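# Two robots carry tube rack through door to desk

## Task

Move the tube rack from the counter, through the door that swings shut by itself, and set it on the desk. At the end the rack must stand upright, each tube must sit fully seated in a hole, and the door must be closed. The task fails if the rack or any tube touches the floor, or if a robot falls or is left leaning. Either robot or both may be used. Finish by releasing the rack and moving the robots away from it.

## Robot and tools

Robots: r1 and r2 are identical Hello Robot Stretch 4 units. Each has an omni-wheel base, a lift on a vertical mast, an arm that telescopes forward, a three-joint wrist (yaw, pitch, roll) and a two-finger gripper. It stands about 1.6 m tall; the base rim lies within 0.23 m of the base origin. Cameras per robot: <r>_head_camera, <r>_head_left_camera, <r>_head_right_camera, <r>_wrist_camera, with <r> being r1 or r2. A loose object may occasionally get a brief shove from outside.

Frames: the base frame sits on the floor below the base centre, x ahead, y to the left, z up. hand_pose is expressed there and marks a point between the open fingertips; with all wrist joints at 0 its axes line up with the base frame. Its printed value can be a little off. The odometry frame is the base frame as it was when the scene began. Each robot reports only in its own frames, so relative placement of the two robots must be judged from images, lidar_m and wrist_depth_mm.

execute_actions: argument actions is a list holding one action or none (empty list = just read state and images). An action is an object keyed by "r1" and/or "r2". Per robot you may give "base", "joints", or both, plus optional "pace" and "contact_limits"; alternatively give only "end_of_arm": "enable_torque", which revives wrist or gripper motors that switched off, each then holding its current spot. Everything in one action starts at once. Optional argument cameras lists camera names, or ["all"]; omitted or null means all, [] means none; an unknown name rejects the call. Images come in the order given on the "pictures" line.

base: exactly one relative move, counted from where the base last reported itself. translate_m: straight drive in metres, positive forward, -2 to 2. strafe_m: sideways shift in metres, positive left, -2 to 2. rotate_rad: turn in place in radians, positive counter-clockwise seen from above, -3.2 to 3.2.

joints: absolute targets by name (not offsets). lift_m 0 to 1.2 m; arm_m 0 to 0.55 m extension; wrist_yaw_rad -1.134 to 4.276 (0 ahead, positive left, 3.14 tucked back, over 3.4 the arm may interfere); wrist_pitch_rad -1.117 to 4.259 (0 level, 1.57 pointing down); wrist_roll_rad -1.117 to 4.259 (0 keeps fingers level, positive turns clockwise seen from behind); gripper_m -0.038 to 0.141 m fingertip gap, negative means fingers press together. Done tolerances: 0.004 m for lift, arm, gripper; 0.02 rad yaw and roll; 0.05 rad pitch. Joint targets outside range are clipped and noted; any other bad value or unknown key refuses the whole call. A robot, joint or base left out of an action may keep pushing toward an old target without this showing in status. One action runs at most 15 s.

pace: "slow", "default", "fast", "max" (default if absent); base speeds 0.1/0.3/0.4/0.6 m/s and turn rates 1/2/3/4 rad/s, reduced when the lift is above 0.2 m, down to 0.3 m/s and 1 rad/s at 1.2 m. contact_limits: {"arm_m": value} from 0 (gentlest) to 0.75 (firmest), default 0.5, sets how hard the arm may push before halting.

wait: seconds 0 to 10; commands nothing and returns state and images. zoom_image: camera plus region [x0, y0, x1, y1] in pixels of that camera's latest full image, top-left origin, at most 504x504. finished_scene: scene number; ends the scene permanently after the last command is held, and reports success.

Result lines: base_status and joint_status tell how each commanded motion ended: done (for the base, wheels turned the full amount even if slipping), off_target (resting away from target, maybe still pushing), contact_stop_at_<key> (hit something; lift, arm or wheels go slack, a slack lift may sink under load, slack wheels may roll), limit_stop_at_<name>, time_out, torque_fault (a wrist or gripper motor overloaded and went limp; send enable_torque). limit_stop_at_tilt means a lean above 6 degrees; lift, arm and wheels go slack until the lean eases. limit_stop_at_own_body means a joint neared the robot itself; move it away. After a stop the old target is dropped. If one result reports a stop, later calls in that same reply are skipped. on_its_own covers what the call did not command; "held at" is a held target, not the position. lidar_m: 12 distances in metres from the base origin, 30 degree sectors starting straight ahead and going counter-clockwise (4th left, 7th behind, 10th right); "-" means nothing seen or closer than 0.25 m; it sees from about 0.15 m up, misses clear items, thin legs and much behind. wrist_depth_mm: 7x7 grid, top-left first, 100 to 2000 mm, "-" unknown. base_odometry counts wheel turns; heading -3.142 to 3.142, left positive. If turned_by_wheels and turned_by_imu differ by over about 0.1 rad, suspect a collision or slip. base_tilt in degrees, forward and right positive, with a fixed bias up to about 1.5. motor_effort is percent of maximum, peak in brackets; wheel positive means turning right.

Gripping: command a gap smaller than the object; lower squeezes harder and pulls the object inward. Neither position nor done proves a hold; a firm squeeze appears in gripper_m effort. Stuck fingertips: raise the lift. To unfold at start, send lift_m 0.4 with wrist_yaw_rad 0.

Avoid: robots pressing into each other (a base touching another robot and driving further fails the run; nothing in the state reports robot contact); uneven travel when both carry one load (up to about 3 cm per metre difference) which can topple a robot; turning or driving with over 1 kg held and arm_m above 0.2, especially at fast paces; strong pushes or pulls with a raised gripper; a level gripper holding over about 2 kg; drops, slams and hard hits; rack or tubes reaching the floor.

Each tool is called after "Emit:" by a JSON object that holds its "op" and its "data", one argument or row to a line.

## Session

Emit:
{"op": "execute_actions", "data": {
  "actions": []
}}

Scene clock: 0.00 s.
r1.base_odometry: x=+0.000 y=+0.000 heading=+0.000 (m, m, rad; r1's odometry frame)
r1.turned_by_wheels: +0.000 (rad since the last result)
r1.turned_by_imu: +0.000 (rad since the last result)
r1.base_tilt: forward=-0.1 right=-0.5 (deg)
r1.lidar_m: 1.16 1.16 1.36 2.50 1.17 0.97 0.83 0.82 0.90 0.76 0.76 0.92
r1.base_status: not commanded
r1.joint_positions: lift_m=+0.265 arm_m=-0.002 wrist_yaw_rad=+3.033 wrist_pitch_rad=+0.017 wrist_roll_rad=-0.004 gripper_m=+0.057
r1.joint_status: not commanded
r1.motor_effort: lift_m=+18 arm_m=+0 wrist_yaw_rad=+1 wrist_pitch_rad=-7 wrist_roll_rad=-4 gripper_m=-3 wheel_0=+0 wheel_1=+0 wheel_2=+0 (%)
r1.hand_pose: x=-0.1083 y=+0.1182 z=+0.4383 quat_wxyz=(+0.054, -0.009, -0.002, +0.998) (m; r1's base frame)
r1.wrist_depth_mm: - 142 946 1025 1118 1255 1336 / - 141 960 1025 1118 1205 1336 / 107 141 257 1025 1118 1205 1336 / 131 144 946 1008 1138 1229 1336 / 831 878 946 1025 1098 1205 1336 / 820 878 191 1008 196 1205 1336 / 831 854 931 137 1060 1160 1182
r2.base_odometry: x=+0.000 y=+0.000 heading=+0.000 (m, m, rad; r2's odometry frame)
r2.turned_by_wheels: +0.000 (rad since the last result)
r2.turned_by_imu: +0.000 (rad since the last result)
r2.base_tilt: forward=-0.8 right=+0.0 (deg)
r2.lidar_m: 1.40 1.29 1.33 0.93 0.83 0.85 1.13 1.74 1.79 1.87 1.68 1.72
r2.base_status: not commanded
r2.joint_positions: lift_m=+0.122 arm_m=+0.000 wrist_yaw_rad=+3.197 wrist_pitch_rad=+0.011 wrist_roll_rad=+0.009 gripper_m=+0.057
r2.joint_status: not commanded
r2.motor_effort: lift_m=+19 arm_m=-1 wrist_yaw_rad=-1 wrist_pitch_rad=-8 wrist_roll_rad=-1 gripper_m=-2 wheel_0=+0 wheel_1=+0 wheel_2=+0 (%)
r2.hand_pose: x=-0.1221 y=+0.0714 z=+0.2968 quat_wxyz=(-0.028, -0.006, +0.004, +1.000) (m; r2's base frame)
r2.wrist_depth_mm: - - 133 1708 1205 960 798 / - - 132 1618 1205 946 778 / - 108 132 1430 1182 931 778 / 137 133 151 1618 1182 946 778 / 210 1756 1921 1618 1182 931 768 / 211 1118 191 1182 197 917 768 / 213 282 788 133 798 778 750
pictures: r1_head_camera, r1_head_left_camera, r1_head_right_camera, r1_wrist_camera, r2_head_camera, r2_head_left_camera, r2_head_right_camera, r2_wrist_camera
Images, in order (width x height): r1_head_camera 420x560, r1_head_left_camera 420x672, r1_head_right_camera 420x672, r1_wrist_camera 616x392, r2_head_camera 420x560, r2_head_left_camera 420x672, r2_head_right_camera 420x672, r2_wrist_camera 616x392.

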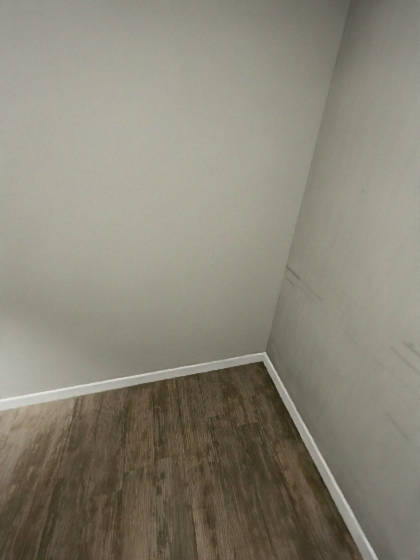

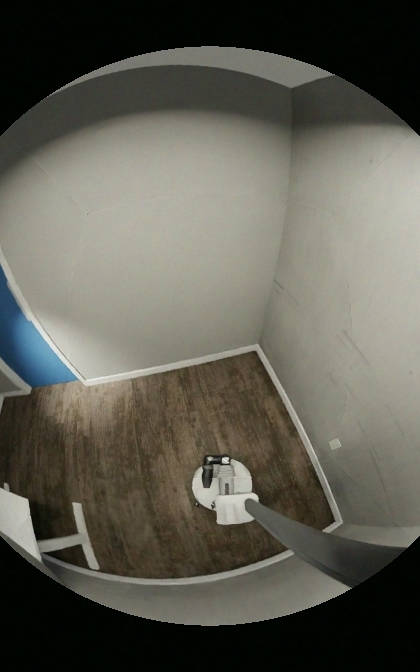

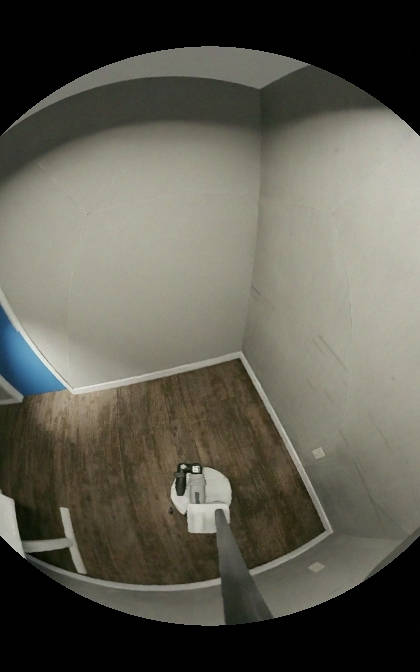

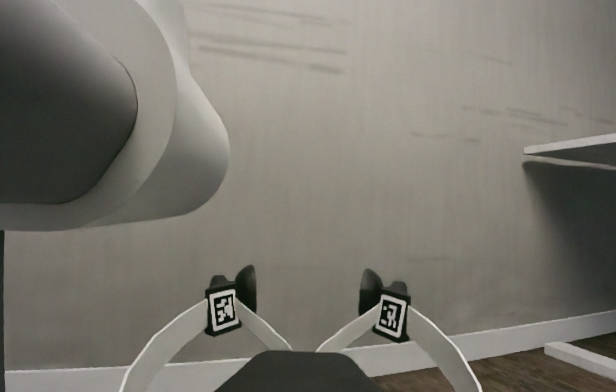

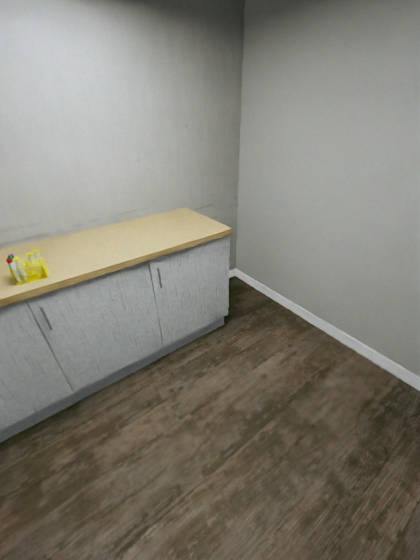

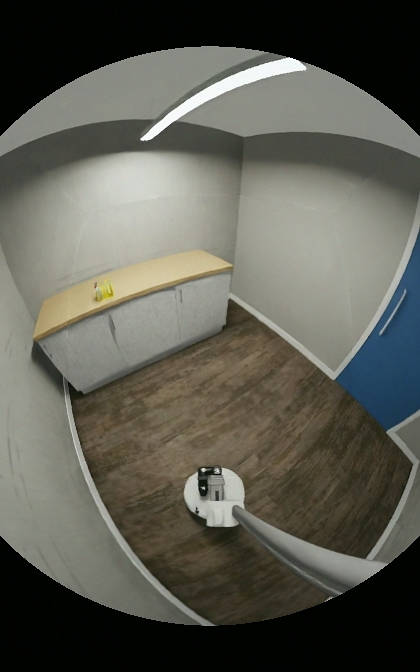

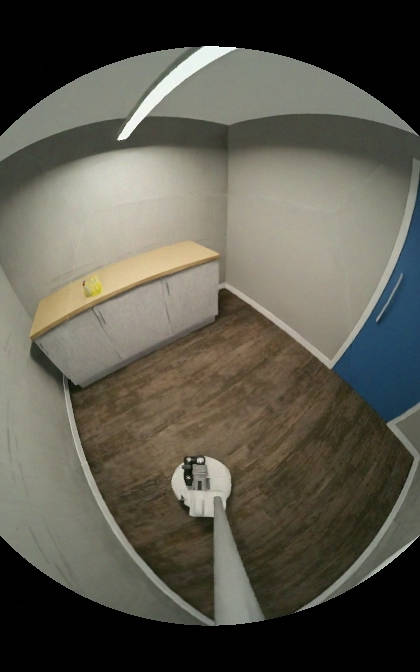

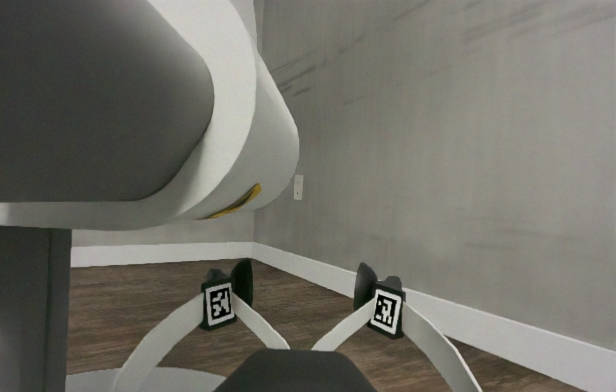

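Emit:
{"op": "execute_actions", "data": {
  "actions": [
    {"r1":{"base":{"rotate_rad":1.6},"joints":{"lift_m":0.5}},"r2":{"base":{"rotate_rad":0.5},"joints":{"lift_m":0.9,"wrist_yaw_rad":0,"gripper_m":0.12}}}
  ]
}}

Emit:
{"op": "zoom_image", "data": {
  "camera": "r2_head_camera",
  "region": [0, 150, 300, 400]
}}

Scene clock: 7.53 s.
r1.base_odometry: x=+0.000 y=+0.000 heading=+1.600 (m, m, rad; r1's odometry frame)
r1.turned_by_wheels: +1.600 (rad since the last result)
r1.turned_by_imu: +1.568 (rad since the last result)
r1.base_tilt: forward=-0.2 right=-0.4 (deg)
r1.lidar_m: 2.48 1.16 0.96 0.83 0.83 0.87 0.77 0.78 0.90 1.17 1.16 1.37
r1.base_status: done
r1.joint_positions: lift_m=+0.500 arm_m=-0.002 wrist_yaw_rad=+3.033 wrist_pitch_rad=+0.017 wrist_roll_rad=-0.004 gripper_m=+0.057
r1.joint_status: all done
r1.motor_effort: lift_m=+22(26) arm_m=+0(0) wrist_yaw_rad=+1(0) wrist_pitch_rad=-7(8) wrist_roll_rad=-4(4) gripper_m=-3(5) wheel_0=-2(7) wheel_1=-2(7) wheel_2=-1(8) (%)
r1.hand_pose: x=-0.1083 y=+0.1182 z=+0.6730 quat_wxyz=(+0.054, -0.009, -0.002, +0.998) (m; r1's base frame)
r1.wrist_depth_mm: - 142 878 960 1025 1042 831 / - 141 891 976 1025 1042 820 / 107 141 257 960 1025 1025 798 / 131 144 891 946 1025 1025 798 / 768 820 891 946 1008 1008 798 / 768 820 191 946 196 1008 798 / 778 798 878 137 1008 904 798
r2.base_odometry: x=+0.000 y=+0.000 heading=+0.500 (m, m, rad; r2's odometry frame)
r2.turned_by_wheels: +0.500 (rad since the last result)
r2.turned_by_imu: +0.501 (rad since the last result)
r2.base_tilt: forward=-0.8 right=-0.1 (deg)
r2.lidar_m: 1.27 1.29 0.92 0.83 0.85 1.06 1.78 1.76 1.90 1.69 1.73 1.40
r2.base_status: done
r2.joint_positions: lift_m=+0.900 arm_m=+0.000 wrist_yaw_rad=+0.000 wrist_pitch_rad=+0.011 wrist_roll_rad=+0.009 gripper_m=+0.120
r2.joint_status: all done
r2.motor_effort: lift_m=+23(27) arm_m=+0(1) wrist_yaw_rad=-2(10) wrist_pitch_rad=-7(8) wrist_roll_rad=-1(0) gripper_m=-3(3) wheel_0=+0(5) wheel_1=+1(2) wheel_2=+1(5) (%)
r2.hand_pose: x=+0.4593 y=-0.0873 z=+1.0747 quat_wxyz=(+1.000, +0.004, +0.006, +0.000) (m; r2's base frame)
r2.wrist_depth_mm: 1618 1661 1708 1756 1756 1863 1863 / 1618 1618 1708 1756 1808 1863 1863 / 1618 1661 1708 1756 1808 1863 1921 / 1618 1661 1661 1756 1756 1863 1921 / 1229 1281 1336 1464 1576 1661 1863 / 1042 1060 1078 1138 211 1182 1708 / 1042 1078 1098 139 1160 1205 1499
pictures: r1_head_camera, r1_head_left_camera, r1_head_right_camera, r1_wrist_camera, r2_head_camera, r2_head_left_camera, r2_head_right_camera, r2_wrist_camera
Images, in order (width x height): r1_head_camera 420x560, r1_head_left_camera 420x672, r1_head_right_camera 420x672, r1_wrist_camera 616x392, r2_head_camera 420x560, r2_head_left_camera 420x672, r2_head_right_camera 420x672, r2_wrist_camera 616x392.

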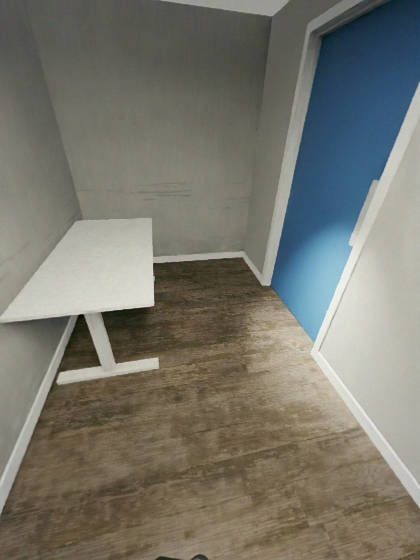

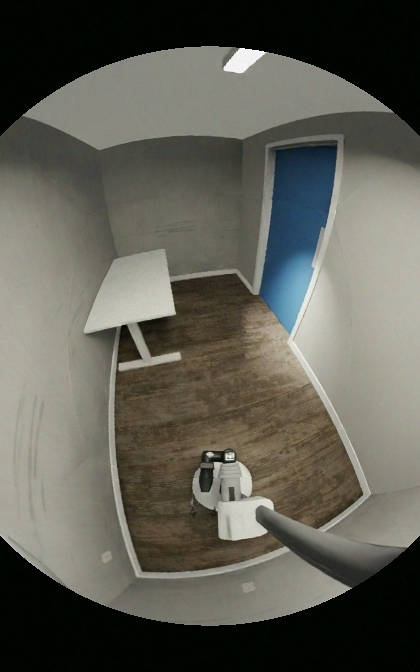

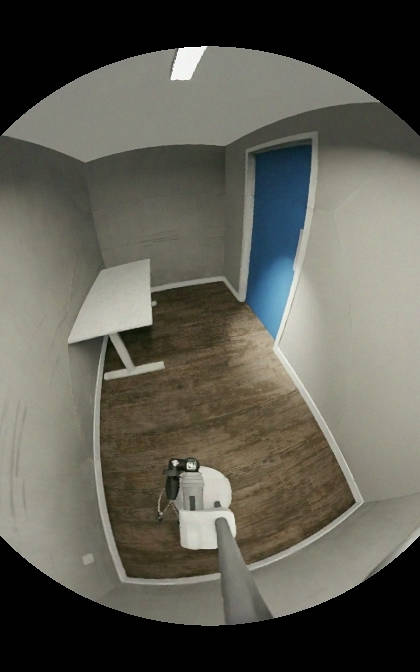

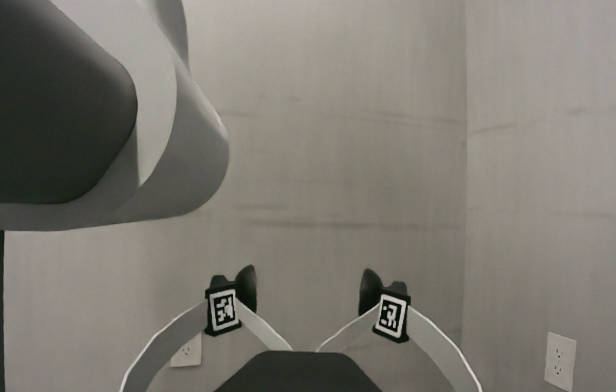

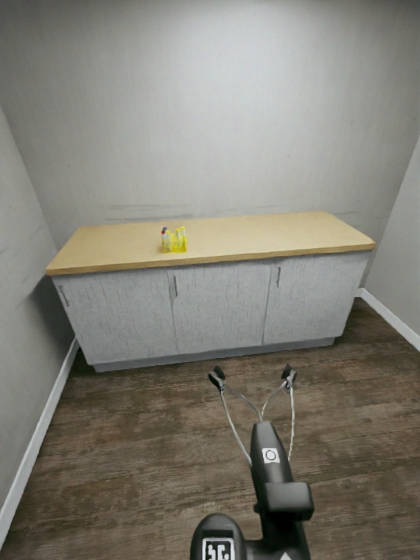

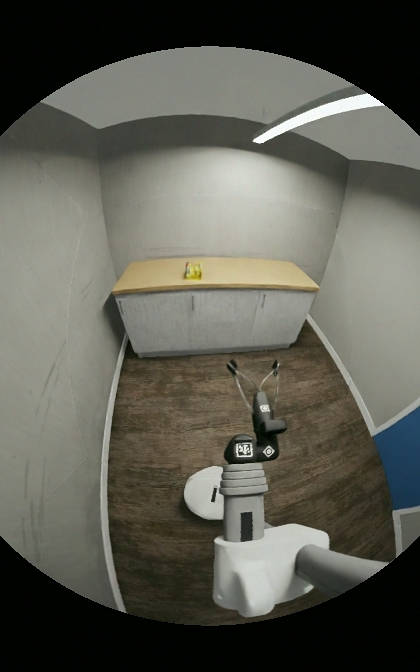

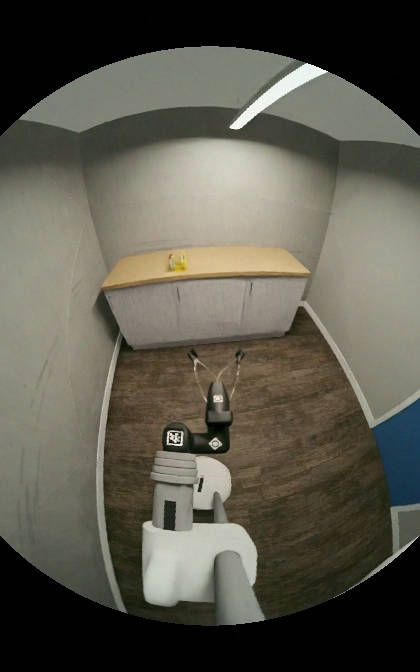

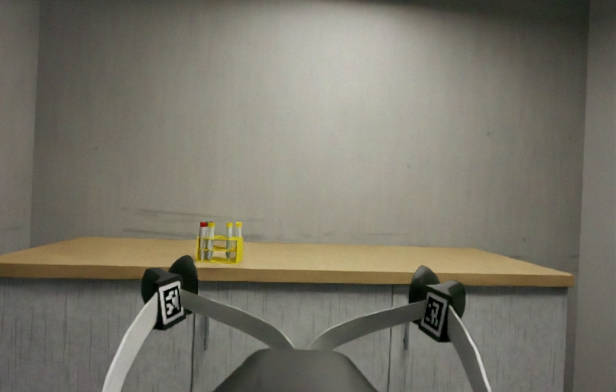

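Region (0, 150, 300, 400) of r2_head_camera's 420x560 image, scaled by 1.680, with more detail than that image has.

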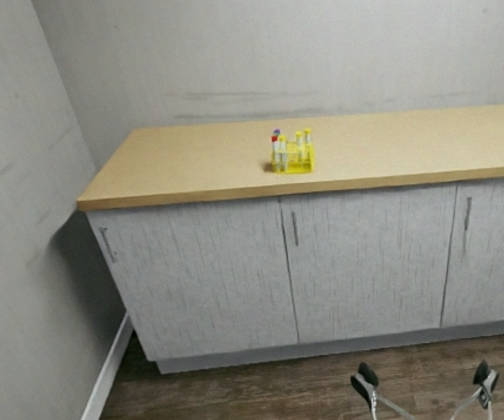

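Emit:
{"op": "execute_actions", "data": {
  "actions": [
    {"r2":{"base":{"strafe_m":0.25},"joints":{"lift_m":0.95,"wrist_pitch_rad":0.5}},"r1":{"base":{"translate_m":0.75}}}
  ],
  "cameras": []
}}

Emit:
{"op": "execute_actions", "data": {
  "actions": [
    {"r2":{"base":{"translate_m":0.3}},"r1":{"base":{"rotate_rad":-1.57},"joints":{"lift_m":0.3}}}
  ],
  "cameras": ["r1_head_camera","r1_head_left_camera","r2_wrist_camera","r2_head_camera"]
}}

Scene clock: 21.40 s.
r1.base_odometry: x=-0.022 y=+0.750 heading=+1.600 (m, m, rad; r1's odometry frame)
r1.turned_by_wheels: +0.000 (rad since the last result)
r1.turned_by_imu: -0.002 (rad since the last result)
r1.base_tilt: forward=-0.2 right=-0.5 (deg)
r1.lidar_m: 2.16 0.49 0.50 0.91 1.00 1.18 1.48 1.50 1.14 0.99 1.00 1.29
r1.base_status: done
r1.joint_positions: lift_m=+0.500 arm_m=-0.002 wrist_yaw_rad=+3.033 wrist_pitch_rad=+0.017 wrist_roll_rad=-0.004 gripper_m=+0.057
r1.joint_status: not commanded
r1.motor_effort: lift_m=+21(21) arm_m=+0(0) wrist_yaw_rad=+1(0) wrist_pitch_rad=-7(7) wrist_roll_rad=-4(4) gripper_m=-4(4) wheel_0=+2(6) wheel_1=+1(6) wheel_2=+1(10) (%)
r1.hand_pose: x=-0.1083 y=+0.1182 z=+0.6731 quat_wxyz=(+0.054, -0.009, -0.002, +0.998) (m; r1's base frame)
r1.wrist_depth_mm: - 142 1576 1661 1808 1255 1008 / - 141 1576 1708 1808 1255 991 / 107 141 257 1661 1808 1255 976 / 131 144 1576 1708 1808 1229 960 / 1397 1499 1576 1708 1756 1229 946 / 1397 1499 191 1661 196 1229 946 / 1366 1464 1537 137 1576 1118 976
r2.base_odometry: x=-0.120 y=+0.219 heading=+0.500 (m, m, rad; r2's odometry frame)
r2.turned_by_wheels: +0.000 (rad since the last result)
r2.turned_by_imu: -0.002 (rad since the last result)
r2.base_tilt: forward=-0.8 right=+0.0 (deg)
r2.lidar_m: 1.25 1.01 0.67 0.59 0.60 0.77 1.67 1.82 2.17 1.92 1.99 1.38
r2.base_status: done
r2.joint_positions: lift_m=+0.950 arm_m=+0.000 wrist_yaw_rad=+0.000 wrist_pitch_rad=+0.502 wrist_roll_rad=+0.009 gripper_m=+0.120
r2.joint_status: all done
r2.motor_effort: lift_m=+22(24) arm_m=+0(0) wrist_yaw_rad=-1(2) wrist_pitch_rad=-7(3) wrist_roll_rad=-1(1) gripper_m=-1(2) wheel_0=-1(10) wheel_1=-1(11) wheel_2=+0(1) (%)
r2.hand_pose: x=+0.4238 y=-0.0874 z=+0.9891 quat_wxyz=(+0.969, +0.004, +0.248, -0.001) (m; r2's base frame)
r2.wrist_depth_mm: 1255 1499 1537 1537 1576 1618 1618 / 1160 1060 1098 1118 1182 1255 1336 / 1182 1060 1098 1138 1160 1205 1229 / 1229 1160 1182 1229 1255 1308 1308 / 1229 1281 1281 1308 1366 1366 1464 / 1229 1430 1366 1499 210 1537 1618 / 1182 1255 1336 139 1336 1308 1336
pictures: none
No camera images: the call's "cameras" was empty. Leave "cameras" out to get every camera's image.

Scene clock: 23.87 s.
r1.base_odometry: x=-0.022 y=+0.750 heading=+0.030 (m, m, rad; r1's odometry frame)
r1.turned_by_wheels: -1.570 (rad since the last result)
r1.turned_by_imu: -1.536 (rad since the last result)
r1.base_tilt: forward=-0.2 right=-0.5 (deg)
r1.lidar_m: 0.99 0.99 1.29 2.17 0.47 0.53 0.96 0.99 1.20 1.48 1.50 1.15
r1.base_status: done
r1.joint_positions: lift_m=+0.300 arm_m=-0.002 wrist_yaw_rad=+3.033 wrist_pitch_rad=+0.017 wrist_roll_rad=-0.004 gripper_m=+0.057
r1.joint_status: all done
r1.motor_effort: lift_m=+15(18) arm_m=+0(0) wrist_yaw_rad=+0(0) wrist_pitch_rad=-6(8) wrist_roll_rad=-4(4) gripper_m=-3(3) wheel_0=+3(7) wheel_1=+2(8) wheel_2=+0(6) (%)
r1.hand_pose: x=-0.1083 y=+0.1182 z=+0.4735 quat_wxyz=(+0.054, -0.009, -0.002, +0.998) (m; r1's base frame)
r1.wrist_depth_mm: - 142 1118 1182 1281 1397 1537 / - 141 1098 1182 1308 574 544 / 107 141 258 1160 891 798 809 / 131 144 1098 1205 1255 1397 1499 / 976 1025 1118 1182 1255 1397 1499 / 976 1025 192 1160 196 1397 1537 / 976 1008 1098 138 1078 1229 1308
r2.base_odometry: x=+0.143 y=+0.363 heading=+0.500 (m, m, rad; r2's odometry frame)
r2.turned_by_wheels: +0.000 (rad since the last result)
r2.turned_by_imu: -0.001 (rad since the last result)
r2.base_tilt: forward=-0.7 right=+0.0 (deg)
r2.lidar_m: 0.96 0.97 0.69 0.62 0.64 0.80 1.77 2.12 2.10 1.90 1.62 1.05
r2.base_status: done
r2.joint_positions: lift_m=+0.950 arm_m=+0.000 wrist_yaw_rad=+0.000 wrist_pitch_rad=+0.502 wrist_roll_rad=+0.009 gripper_m=+0.120
r2.joint_status: not commanded
r2.motor_effort: lift_m=+22(22) arm_m=+0(1) wrist_yaw_rad=-3(1) wrist_pitch_rad=-5(4) wrist_roll_rad=+0(2) gripper_m=-1(0) wheel_0=+2(6) wheel_1=+0(5) wheel_2=+2(10) (%)
r2.hand_pose: x=+0.4238 y=-0.0874 z=+0.9891 quat_wxyz=(+0.969, +0.004, +0.248, -0.001) (m; r2's base frame)
r2.wrist_depth_mm: 1182 1205 1229 1281 1308 1336 1366 / 1138 1060 1098 878 1205 1255 1308 / 759 778 798 820 842 866 891 / 831 842 866 878 904 931 946 / 904 904 931 976 976 1008 1060 / 1118 960 976 1042 211 1098 1138 / 1205 1098 1118 139 1255 1281 1336
pictures: r1_head_camera, r1_head_left_camera, r2_head_camera, r2_wrist_camera
Images, in order (width x height): r1_head_camera 420x560, r1_head_left_camera 420x672, r2_head_camera 420x560, r2_wrist_camera 616x392.

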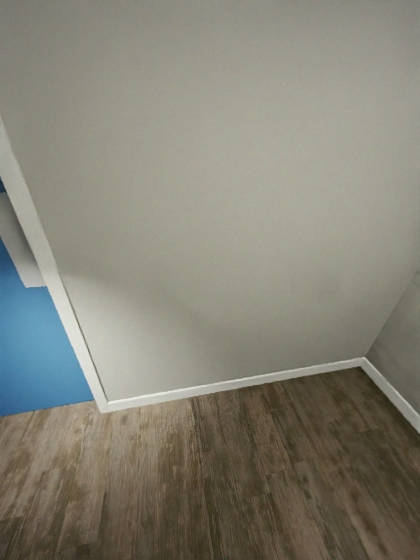

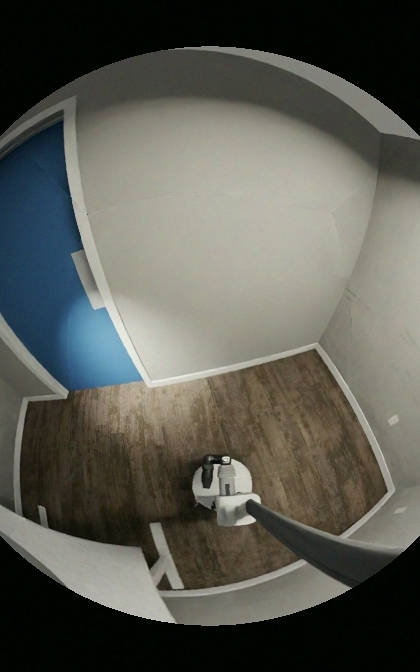

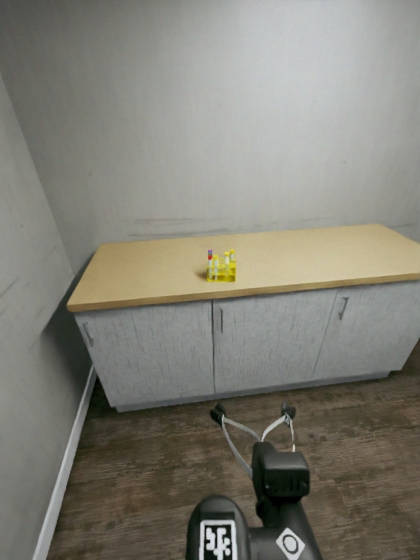

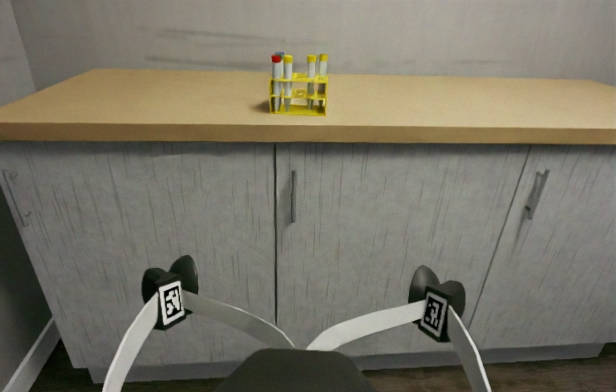

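Emit:
{"op": "execute_actions", "data": {
  "actions": [
    {"r2":{"base":{"translate_m":0.3},"joints":{"lift_m":1.05,"wrist_pitch_rad":0.7}},"r1":{"base":{"translate_m":0.4}}}
  ],
  "cameras": []
}}

Emit:
{"op": "execute_actions", "data": {
  "actions": [
    {"r2":{"base":{"strafe_m":0.02},"joints":{"arm_m":0.15}},"r1":{"base":{"strafe_m":0.7}}}
  ],
  "cameras": ["r1_head_camera","r1_head_left_camera","r2_wrist_camera","r2_head_camera"]
}}

Emit:
{"op": "zoom_image", "data": {
  "camera": "r2_wrist_camera",
  "region": [200, 0, 450, 200]
}}

Scene clock: 31.17 s.
r1.base_odometry: x=+0.378 y=+0.762 heading=+0.030 (m, m, rad; r1's odometry frame)
r1.turned_by_wheels: +0.000 (rad since the last result)
r1.turned_by_imu: -0.001 (rad since the last result)
r1.base_tilt: forward=-0.2 right=-0.5 (deg)
r1.lidar_m: 0.61 0.61 0.73 1.50 1.21 0.79 1.13 1.37 1.60 1.39 1.17 0.69
r1.base_status: done
r1.joint_positions: lift_m=+0.300 arm_m=-0.002 wrist_yaw_rad=+3.033 wrist_pitch_rad=+0.017 wrist_roll_rad=-0.004 gripper_m=+0.057
r1.joint_status: not commanded
r1.motor_effort: lift_m=+15(15) arm_m=+0(0) wrist_yaw_rad=+1(0) wrist_pitch_rad=-9(7) wrist_roll_rad=-3(4) gripper_m=-2(4) wheel_0=+0(5) wheel_1=+0(6) wheel_2=+2(8) (%)
r1.hand_pose: x=-0.1083 y=+0.1182 z=+0.4735 quat_wxyz=(+0.054, -0.009, -0.002, +0.998) (m; r1's base frame)
r1.wrist_depth_mm: - 142 1499 1576 1661 1983 - / - 141 1464 1618 1708 1863 - / 107 141 258 1576 1205 1255 - / 131 144 1464 1576 1661 1808 - / 1308 1366 1464 1576 1708 1863 - / 1281 1336 191 1576 196 1756 1921 / 1182 1118 1281 137 1182 1205 1308
r2.base_odometry: x=+0.407 y=+0.507 heading=+0.501 (m, m, rad; r2's odometry frame)
r2.turned_by_wheels: +0.000 (rad since the last result)
r2.turned_by_imu: -0.002 (rad since the last result)
r2.base_tilt: forward=-0.8 right=+0.0 (deg)
r2.lidar_m: 0.66 0.68 0.75 0.67 0.67 0.88 1.82 2.45 2.05 1.88 1.14 0.72
r2.base_status: done
r2.joint_positions: lift_m=+1.050 arm_m=+0.000 wrist_yaw_rad=+0.000 wrist_pitch_rad=+0.701 wrist_roll_rad=+0.009 gripper_m=+0.120
r2.joint_status: all done
r2.motor_effort: lift_m=+23(22) arm_m=-1(1) wrist_yaw_rad=+0(1) wrist_pitch_rad=-5(5) wrist_roll_rad=+0(2) gripper_m=-4(2) wheel_0=+1(6) wheel_1=+0(6) wheel_2=+2(9) (%)
r2.hand_pose: x=+0.3912 y=-0.0874 z=+1.0417 quat_wxyz=(+0.939, +0.004, +0.344, -0.001) (m; r2's base frame)
r2.wrist_depth_mm: 960 960 991 1008 1025 1042 1060 / 750 759 768 615 798 820 842 / 591 597 603 609 615 627 640 / 580 591 615 621 640 654 661 / 661 668 683 715 732 750 778 / 759 741 759 820 211 866 931 / 904 917 931 138 1042 1060 1229
pictures: none
No camera images: the call's "cameras" was empty. Leave "cameras" out to get every camera's image.

Scene clock: 34.83 s.
r1.base_odometry: x=+0.357 y=+1.462 heading=+0.031 (m, m, rad; r1's odometry frame)
r1.turned_by_wheels: +0.000 (rad since the last result)
r1.turned_by_imu: +0.001 (rad since the last result)
r1.base_tilt: forward=-0.2 right=-0.5 (deg)
r1.lidar_m: 0.46 0.54 0.63 0.99 1.49 0.88 0.75 0.76 1.83 2.08 0.88 0.53
r1.base_status: done
r1.joint_positions: lift_m=+0.300 arm_m=-0.002 wrist_yaw_rad=+3.033 wrist_pitch_rad=+0.017 wrist_roll_rad=-0.004 gripper_m=+0.057
r1.joint_status: not commanded
r1.motor_effort: lift_m=+15(16) arm_m=+0(0) wrist_yaw_rad=+0(1) wrist_pitch_rad=-7(7) wrist_roll_rad=-4(4) gripper_m=-4(3) wheel_0=+1(10) wheel_1=+1(8) wheel_2=+1(2) (%)
r1.hand_pose: x=-0.1083 y=+0.1182 z=+0.4735 quat_wxyz=(+0.054, -0.009, -0.002, +0.998) (m; r1's base frame)
r1.wrist_depth_mm: - 142 1661 1756 1863 - 1661 / - 141 1618 1756 1921 - 1618 / 107 141 257 1255 1366 1921 1576 / 131 144 1618 1708 1863 1863 1661 / 1430 1499 1618 1708 1863 1921 1618 / 1430 1464 191 1708 196 1756 1576 / 1160 1078 1281 138 1229 1229 1229
r2.base_odometry: x=+0.397 y=+0.525 heading=+0.501 (m, m, rad; r2's odometry frame)
r2.turned_by_wheels: +0.000 (rad since the last result)
r2.turned_by_imu: -0.001 (rad since the last result)
r2.base_tilt: forward=-0.8 right=-0.1 (deg)
r2.lidar_m: 0.65 0.68 0.74 0.65 0.67 0.86 1.72 2.44 2.08 1.90 1.14 0.73
r2.base_status: done
r2.joint_positions: lift_m=+1.050 arm_m=+0.149 wrist_yaw_rad=+0.000 wrist_pitch_rad=+0.702 wrist_roll_rad=+0.009 gripper_m=+0.120
r2.joint_status: all done
r2.motor_effort: lift_m=+23(23) arm_m=+5(5) wrist_yaw_rad=-1(2) wrist_pitch_rad=-6(6) wrist_roll_rad=-2(1) gripper_m=-1(0) wheel_0=+1(8) wheel_1=+1(2) wheel_2=+0(1) (%)
r2.hand_pose: x=+0.5403 y=-0.0874 z=+1.0416 quat_wxyz=(+0.939, +0.004, +0.344, -0.002) (m; r2's base frame)
r2.wrist_depth_mm: 820 842 866 878 917 917 931 / 741 759 768 778 798 809 831 / 585 591 574 462 615 627 634 / 480 484 488 488 504 512 512 / 430 439 442 452 462 477 535 / 521 500 517 559 211 591 634 / 615 621 647 138 707 723 788
pictures: r1_head_camera, r1_head_left_camera, r2_head_camera, r2_wrist_camera
Images, in order (width x height): r1_head_camera 420x560, r1_head_left_camera 420x672, r2_head_camera 420x560, r2_wrist_camera 616x392.

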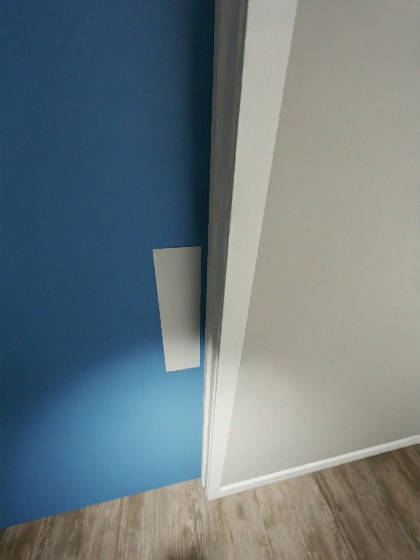

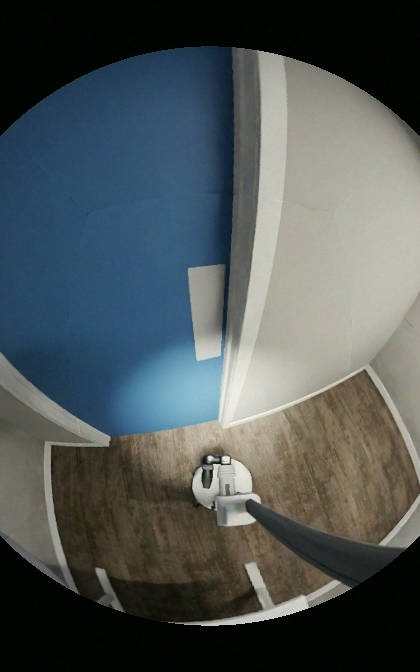

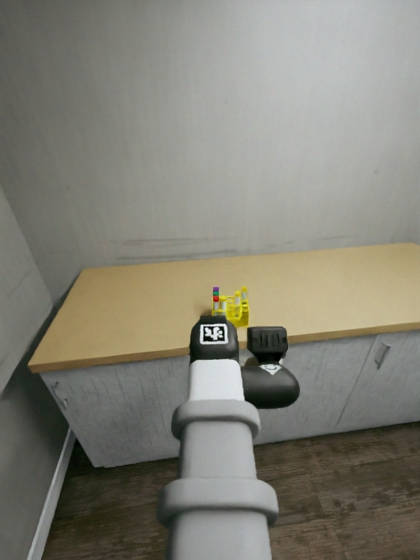

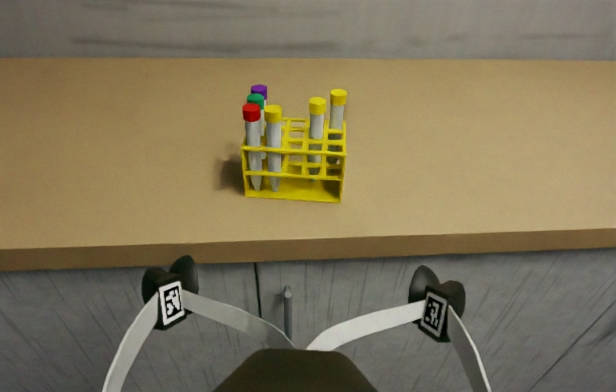

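Region (200, 0, 450, 200) of r2_wrist_camera's 616x392 image, scaled by 2.016; it fills the top 403 rows of this view, and the rest is white.

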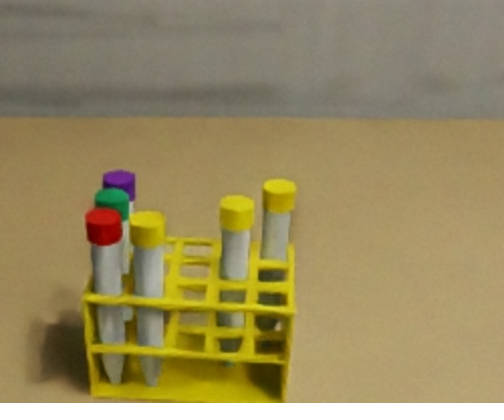

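Emit:
{"op": "execute_actions", "data": {
  "actions": [
    {"r2":{"base":{"strafe_m":0.01},"joints":{"arm_m":0.0,"lift_m":0.78,"wrist_pitch_rad":0.0,"gripper_m":0.141}},"r1":{"base":{"strafe_m":0.17}}}
  ],
  "cameras": []
}}

Emit:
{"op": "execute_actions", "data": {
  "actions": [
    {"r2":{"base":{"translate_m":0.15},"pace":"slow"}}
  ],
  "cameras": ["r1_head_left_camera","r2_wrist_camera","r2_head_camera"]
}}

Scene clock: 43.03 s.
r1.base_odometry: x=+0.352 y=+1.632 heading=+0.030 (m, m, rad; r1's odometry frame)
r1.turned_by_wheels: +0.000 (rad since the last result)
r1.turned_by_imu: +0.001 (rad since the last result)
r1.base_tilt: forward=-0.2 right=-0.5 (deg)
r1.lidar_m: 0.47 0.48 0.59 0.89 1.48 0.93 0.79 0.80 1.88 2.25 0.81 0.51
r1.base_status: done
r1.joint_positions: lift_m=+0.300 arm_m=-0.002 wrist_yaw_rad=+3.033 wrist_pitch_rad=+0.017 wrist_roll_rad=-0.004 gripper_m=+0.057
r1.joint_status: not commanded
r1.motor_effort: lift_m=+16(15) arm_m=+0(0) wrist_yaw_rad=+0(1) wrist_pitch_rad=-7(6) wrist_roll_rad=-5(4) gripper_m=-4(3) wheel_0=-1(9) wheel_1=-2(9) wheel_2=+1(0) (%)
r1.hand_pose: x=-0.1083 y=+0.1182 z=+0.4735 quat_wxyz=(+0.054, -0.009, -0.002, +0.998) (m; r1's base frame)
r1.wrist_depth_mm: - 142 1661 1808 1921 1863 1499 / - 141 1661 1756 1921 1863 1464 / 107 141 257 1308 1863 1756 1464 / 131 144 1618 1756 1863 1808 1430 / 1499 1537 1661 1756 1921 1808 1464 / 1430 1499 191 1708 196 1708 1430 / 1160 1078 1281 137 1229 1205 1308
r2.base_odometry: x=+0.392 y=+0.534 heading=+0.501 (m, m, rad; r2's odometry frame)
r2.turned_by_wheels: +0.000 (rad since the last result)
r2.turned_by_imu: -0.002 (rad since the last result)
r2.base_tilt: forward=-0.8 right=+0.0 (deg)
r2.lidar_m: 0.66 0.68 0.72 0.62 0.65 0.83 1.74 2.44 2.08 1.91 1.10 0.74
r2.base_status: done
r2.joint_positions: lift_m=+0.780 arm_m=+0.001 wrist_yaw_rad=+0.000 wrist_pitch_rad=+0.003 wrist_roll_rad=+0.009 gripper_m=+0.141
r2.joint_status: all done
r2.motor_effort: lift_m=+14(20) arm_m=-5(5) wrist_yaw_rad=-1(2) wrist_pitch_rad=-9(14) wrist_roll_rad=-2(1) gripper_m=-3(0) wheel_0=-3(8) wheel_1=-1(9) wheel_2=+0(1) (%)
r2.hand_pose: x=+0.4603 y=-0.0874 z=+0.9578 quat_wxyz=(+1.000, +0.004, +0.001, +0.000) (m; r2's base frame)
r2.wrist_depth_mm: 1008 1060 1078 1118 1138 1160 1205 / 1008 1042 1078 1098 1160 1182 1205 / 1025 1060 1078 1098 1138 1160 1205 / 1025 1060 1078 1098 1138 1160 1205 / 585 621 654 559 768 820 891 / 455 210 459 466 480 216 517 / 459 469 480 132 508 521 535
pictures: none
No camera images: the call's "cameras" was empty. Leave "cameras" out to get every camera's image.

Scene clock: 45.83 s.
r1.base_odometry: x=+0.352 y=+1.632 heading=+0.030 (m, m, rad; r1's odometry frame)
r1.turned_by_wheels: +0.000 (rad since the last result)
r1.turned_by_imu: +0.001 (rad since the last result)
r1.base_tilt: forward=-0.2 right=-0.5 (deg)
r1.lidar_m: 0.49 0.50 0.60 0.91 1.49 0.91 0.79 0.80 1.86 2.26 0.81 0.48
r1.base_status: not commanded
r1.joint_positions: lift_m=+0.300 arm_m=-0.002 wrist_yaw_rad=+3.033 wrist_pitch_rad=+0.017 wrist_roll_rad=-0.004 gripper_m=+0.057
r1.joint_status: not commanded
r1.motor_effort: lift_m=+16(15) arm_m=+0(0) wrist_yaw_rad=+1(1) wrist_pitch_rad=-7(7) wrist_roll_rad=-4(4) gripper_m=-5(3) wheel_0=-1(0) wheel_1=-2(1) wheel_2=+0(0) (%)
r1.hand_pose: x=-0.1083 y=+0.1182 z=+0.4735 quat_wxyz=(+0.054, -0.009, -0.002, +0.998) (m; r1's base frame)
r1.wrist_depth_mm: - 142 1708 1756 1921 1921 1499 / - 141 1661 1808 1983 1863 1464 / 107 141 257 1281 1863 1756 1499 / 131 144 1661 1756 1863 1863 1430 / 1499 1537 1661 1756 1863 1756 1430 / 1430 1537 191 1708 196 1661 1464 / 1205 1060 1255 137 1229 1229 1308
r2.base_odometry: x=+0.524 y=+0.606 heading=+0.501 (m, m, rad; r2's odometry frame)
r2.turned_by_wheels: +0.000 (rad since the last result)
r2.turned_by_imu: -0.001 (rad since the last result)
r2.base_tilt: forward=-0.8 right=+0.0 (deg)
r2.lidar_m: 0.51 0.53 0.68 0.65 0.67 0.86 1.79 2.61 2.04 1.89 0.88 0.56
r2.base_status: done
r2.joint_positions: lift_m=+0.780 arm_m=+0.001 wrist_yaw_rad=+0.000 wrist_pitch_rad=+0.003 wrist_roll_rad=+0.009 gripper_m=+0.141
r2.joint_status: not commanded
r2.motor_effort: lift_m=+14(14) arm_m=-5(5) wrist_yaw_rad=+0(1) wrist_pitch_rad=-10(8) wrist_roll_rad=+0(2) gripper_m=+2(0) wheel_0=+3(5) wheel_1=+1(4) wheel_2=-2(6) (%)
r2.hand_pose: x=+0.4603 y=-0.0874 z=+0.9578 quat_wxyz=(+1.000, +0.004, +0.001, +0.000) (m; r2's base frame)
r2.wrist_depth_mm: 878 904 931 960 991 1008 1042 / 891 917 931 946 976 1008 1060 / 878 904 931 960 976 1025 1060 / 878 904 931 960 976 1008 1042 / 585 627 554 455 768 831 891 / 314 210 312 349 334 216 384 / 319 324 319 132 351 355 368
pictures: r1_head_left_camera, r2_head_camera, r2_wrist_camera
Images, in order (width x height): r1_head_left_camera 420x672, r2_head_camera 420x560, r2_wrist_camera 616x392.

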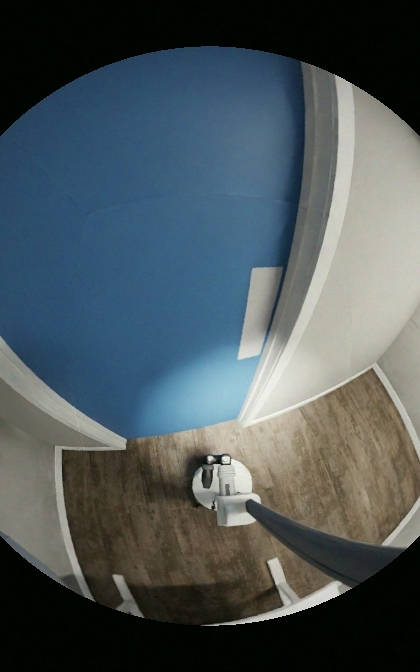

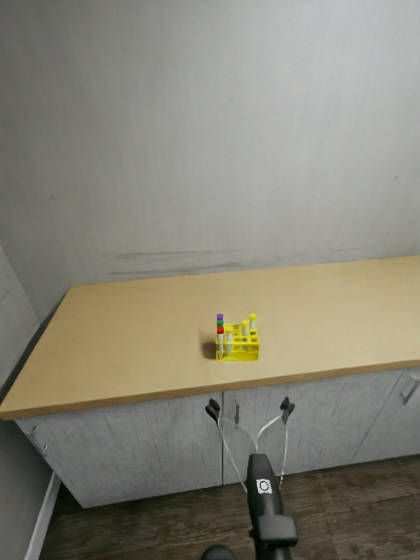

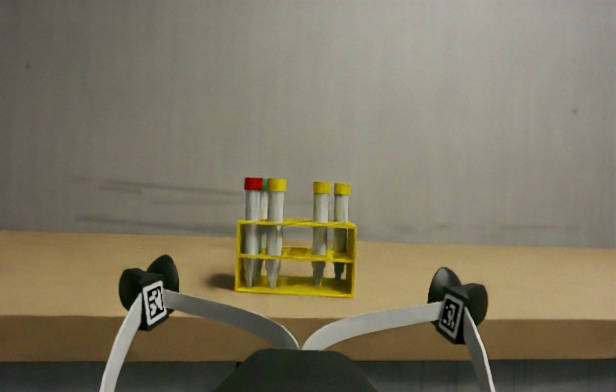

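Emit:
{"op": "execute_actions", "data": {
  "actions": [
    {"r2":{"base":{"strafe_m":0.012},"joints":{"arm_m":0.12},"pace":"slow"}}
  ],
  "cameras": ["r2_wrist_camera","r2_head_camera"]
}}

Scene clock: 52.70 s.
r1.base_odometry: x=+0.352 y=+1.632 heading=+0.030 (m, m, rad; r1's odometry frame)
r1.turned_by_wheels: +0.000 (rad since the last result)
r1.turned_by_imu: +0.001 (rad since the last result)
r1.base_tilt: forward=-0.2 right=-0.5 (deg)
r1.lidar_m: 0.49 0.49 0.59 0.87 1.49 0.91 0.77 0.79 1.89 2.26 0.80 0.49
r1.base_status: not commanded
r1.joint_positions: lift_m=+0.300 arm_m=-0.002 wrist_yaw_rad=+3.033 wrist_pitch_rad=+0.017 wrist_roll_rad=-0.004 gripper_m=+0.057
r1.joint_status: not commanded
r1.motor_effort: lift_m=+16(16) arm_m=+0(0) wrist_yaw_rad=+0(0) wrist_pitch_rad=-6(7) wrist_roll_rad=-4(4) gripper_m=-4(4) wheel_0=-1(1) wheel_1=-2(1) wheel_2=+1(0) (%)
r1.hand_pose: x=-0.1083 y=+0.1182 z=+0.4735 quat_wxyz=(+0.054, -0.009, -0.002, +0.998) (m; r1's base frame)
r1.wrist_depth_mm: - 142 1661 1808 1921 1921 1464 / - 141 1661 1808 1921 1921 1464 / 107 141 256 1281 1863 1756 1499 / 131 144 1661 1756 1863 1756 1464 / 1464 1576 1661 1756 1921 1808 1464 / 1430 1499 191 1808 196 1708 1397 / 1182 1060 1255 137 1255 1229 1281
r2.base_odometry: x=+0.518 y=+0.616 heading=+0.500 (m, m, rad; r2's odometry frame)
r2.turned_by_wheels: +0.000 (rad since the last result)
r2.turned_by_imu: -0.002 (rad since the last result)
r2.base_tilt: forward=-0.8 right=+0.0 (deg)
r2.lidar_m: 0.53 0.52 0.65 0.66 0.68 0.85 1.75 2.60 2.05 1.90 0.88 0.58
r2.base_status: done
r2.joint_positions: lift_m=+0.780 arm_m=+0.119 wrist_yaw_rad=+0.000 wrist_pitch_rad=+0.003 wrist_roll_rad=+0.009 gripper_m=+0.141
r2.joint_status: all done
r2.motor_effort: lift_m=+14(14) arm_m=+6(5) wrist_yaw_rad=-2(0) wrist_pitch_rad=-9(9) wrist_roll_rad=-1(1) gripper_m=+1(0) wheel_0=-3(5) wheel_1=+1(7) wheel_2=+0(2) (%)
r2.hand_pose: x=+0.5784 y=-0.0874 z=+0.9578 quat_wxyz=(+1.000, +0.004, +0.001, +0.000) (m; r2's base frame)
r2.wrist_depth_mm: 768 778 820 831 866 891 917 / 768 788 820 831 854 891 904 / 768 788 809 842 866 891 917 / 759 788 798 309 866 891 917 / 580 615 336 306 621 809 904 / 310 210 274 301 273 216 382 / 213 216 230 132 235 224 244
pictures: r2_head_camera, r2_wrist_camera
Images, in order (width x height): r2_head_camera 420x560, r2_wrist_camera 616x392.

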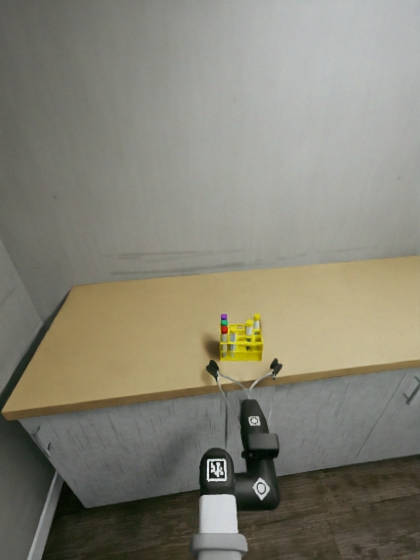

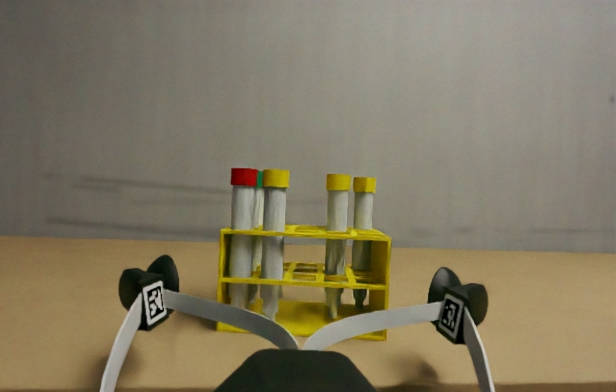

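Emit:
{"op": "execute_actions", "data": {
  "actions": [
    {"r2":{"joints":{"arm_m":0.225},"pace":"slow"}}
  ],
  "cameras": ["r2_wrist_camera","r2_head_camera"]
}}

Scene clock: 57.73 s.
r1.base_odometry: x=+0.352 y=+1.632 heading=+0.030 (m, m, rad; r1's odometry frame)
r1.turned_by_wheels: +0.000 (rad since the last result)
r1.turned_by_imu: +0.001 (rad since the last result)
r1.base_tilt: forward=-0.2 right=-0.5 (deg)
r1.lidar_m: 0.50 0.50 0.59 0.88 1.47 0.91 0.79 0.79 1.90 2.26 0.82 0.51
r1.base_status: not commanded
r1.joint_positions: lift_m=+0.300 arm_m=-0.002 wrist_yaw_rad=+3.033 wrist_pitch_rad=+0.017 wrist_roll_rad=-0.004 gripper_m=+0.057
r1.joint_status: not commanded
r1.motor_effort: lift_m=+16(15) arm_m=+0(0) wrist_yaw_rad=+0(1) wrist_pitch_rad=-7(8) wrist_roll_rad=-4(4) gripper_m=-3(4) wheel_0=-1(1) wheel_1=-2(1) wheel_2=+1(1) (%)
r1.hand_pose: x=-0.1083 y=+0.1182 z=+0.4735 quat_wxyz=(+0.054, -0.009, -0.002, +0.998) (m; r1's base frame)
r1.wrist_depth_mm: - 142 1661 1808 1921 1921 1464 / - 141 1661 1808 1921 1863 1464 / 107 141 257 1281 1921 1756 1464 / 131 144 1661 1808 1863 1808 1464 / 1464 1537 1618 1808 1921 1756 1464 / 1430 1464 191 1661 196 1708 1464 / 1182 1078 1255 137 1229 1205 1336
r2.base_odometry: x=+0.518 y=+0.616 heading=+0.500 (m, m, rad; r2's odometry frame)
r2.turned_by_wheels: +0.000 (rad since the last result)
r2.turned_by_imu: -0.002 (rad since the last result)
r2.base_tilt: forward=-0.8 right=+0.0 (deg)
r2.lidar_m: 0.52 0.53 0.67 0.65 0.68 0.86 1.73 2.61 2.04 1.90 0.89 0.59
r2.base_status: not commanded
r2.joint_positions: lift_m=+0.780 arm_m=+0.224 wrist_yaw_rad=+0.000 wrist_pitch_rad=+0.003 wrist_roll_rad=+0.009 gripper_m=+0.141
r2.joint_status: all done
r2.motor_effort: lift_m=+14(14) arm_m=+5(5) wrist_yaw_rad=-1(1) wrist_pitch_rad=-8(6) wrist_roll_rad=-1(1) gripper_m=+0(0) wheel_0=-3(3) wheel_1=+1(1) wheel_2=+0(0) (%)
r2.hand_pose: x=+0.6834 y=-0.0874 z=+0.9578 quat_wxyz=(+1.000, +0.004, +0.001, +0.000) (m; r2's base frame)
r2.wrist_depth_mm: 668 691 715 723 750 778 788 / 668 699 715 732 750 768 798 / 668 691 707 732 759 768 798 / 676 699 198 723 759 778 798 / 574 609 196 224 248 768 788 / 309 209 195 212 208 211 379 / 211 214 199 132 221 223 242
pictures: r2_head_camera, r2_wrist_camera
Images, in order (width x height): r2_head_camera 420x560, r2_wrist_camera 616x392.

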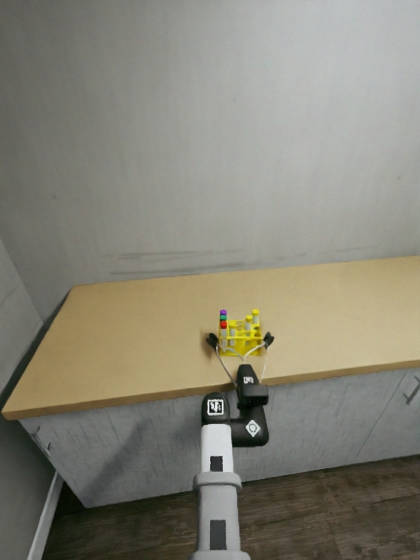

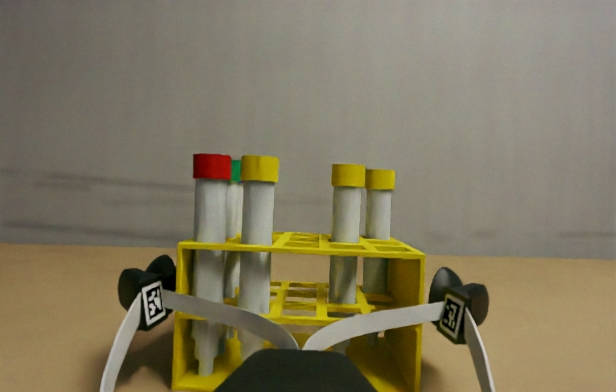

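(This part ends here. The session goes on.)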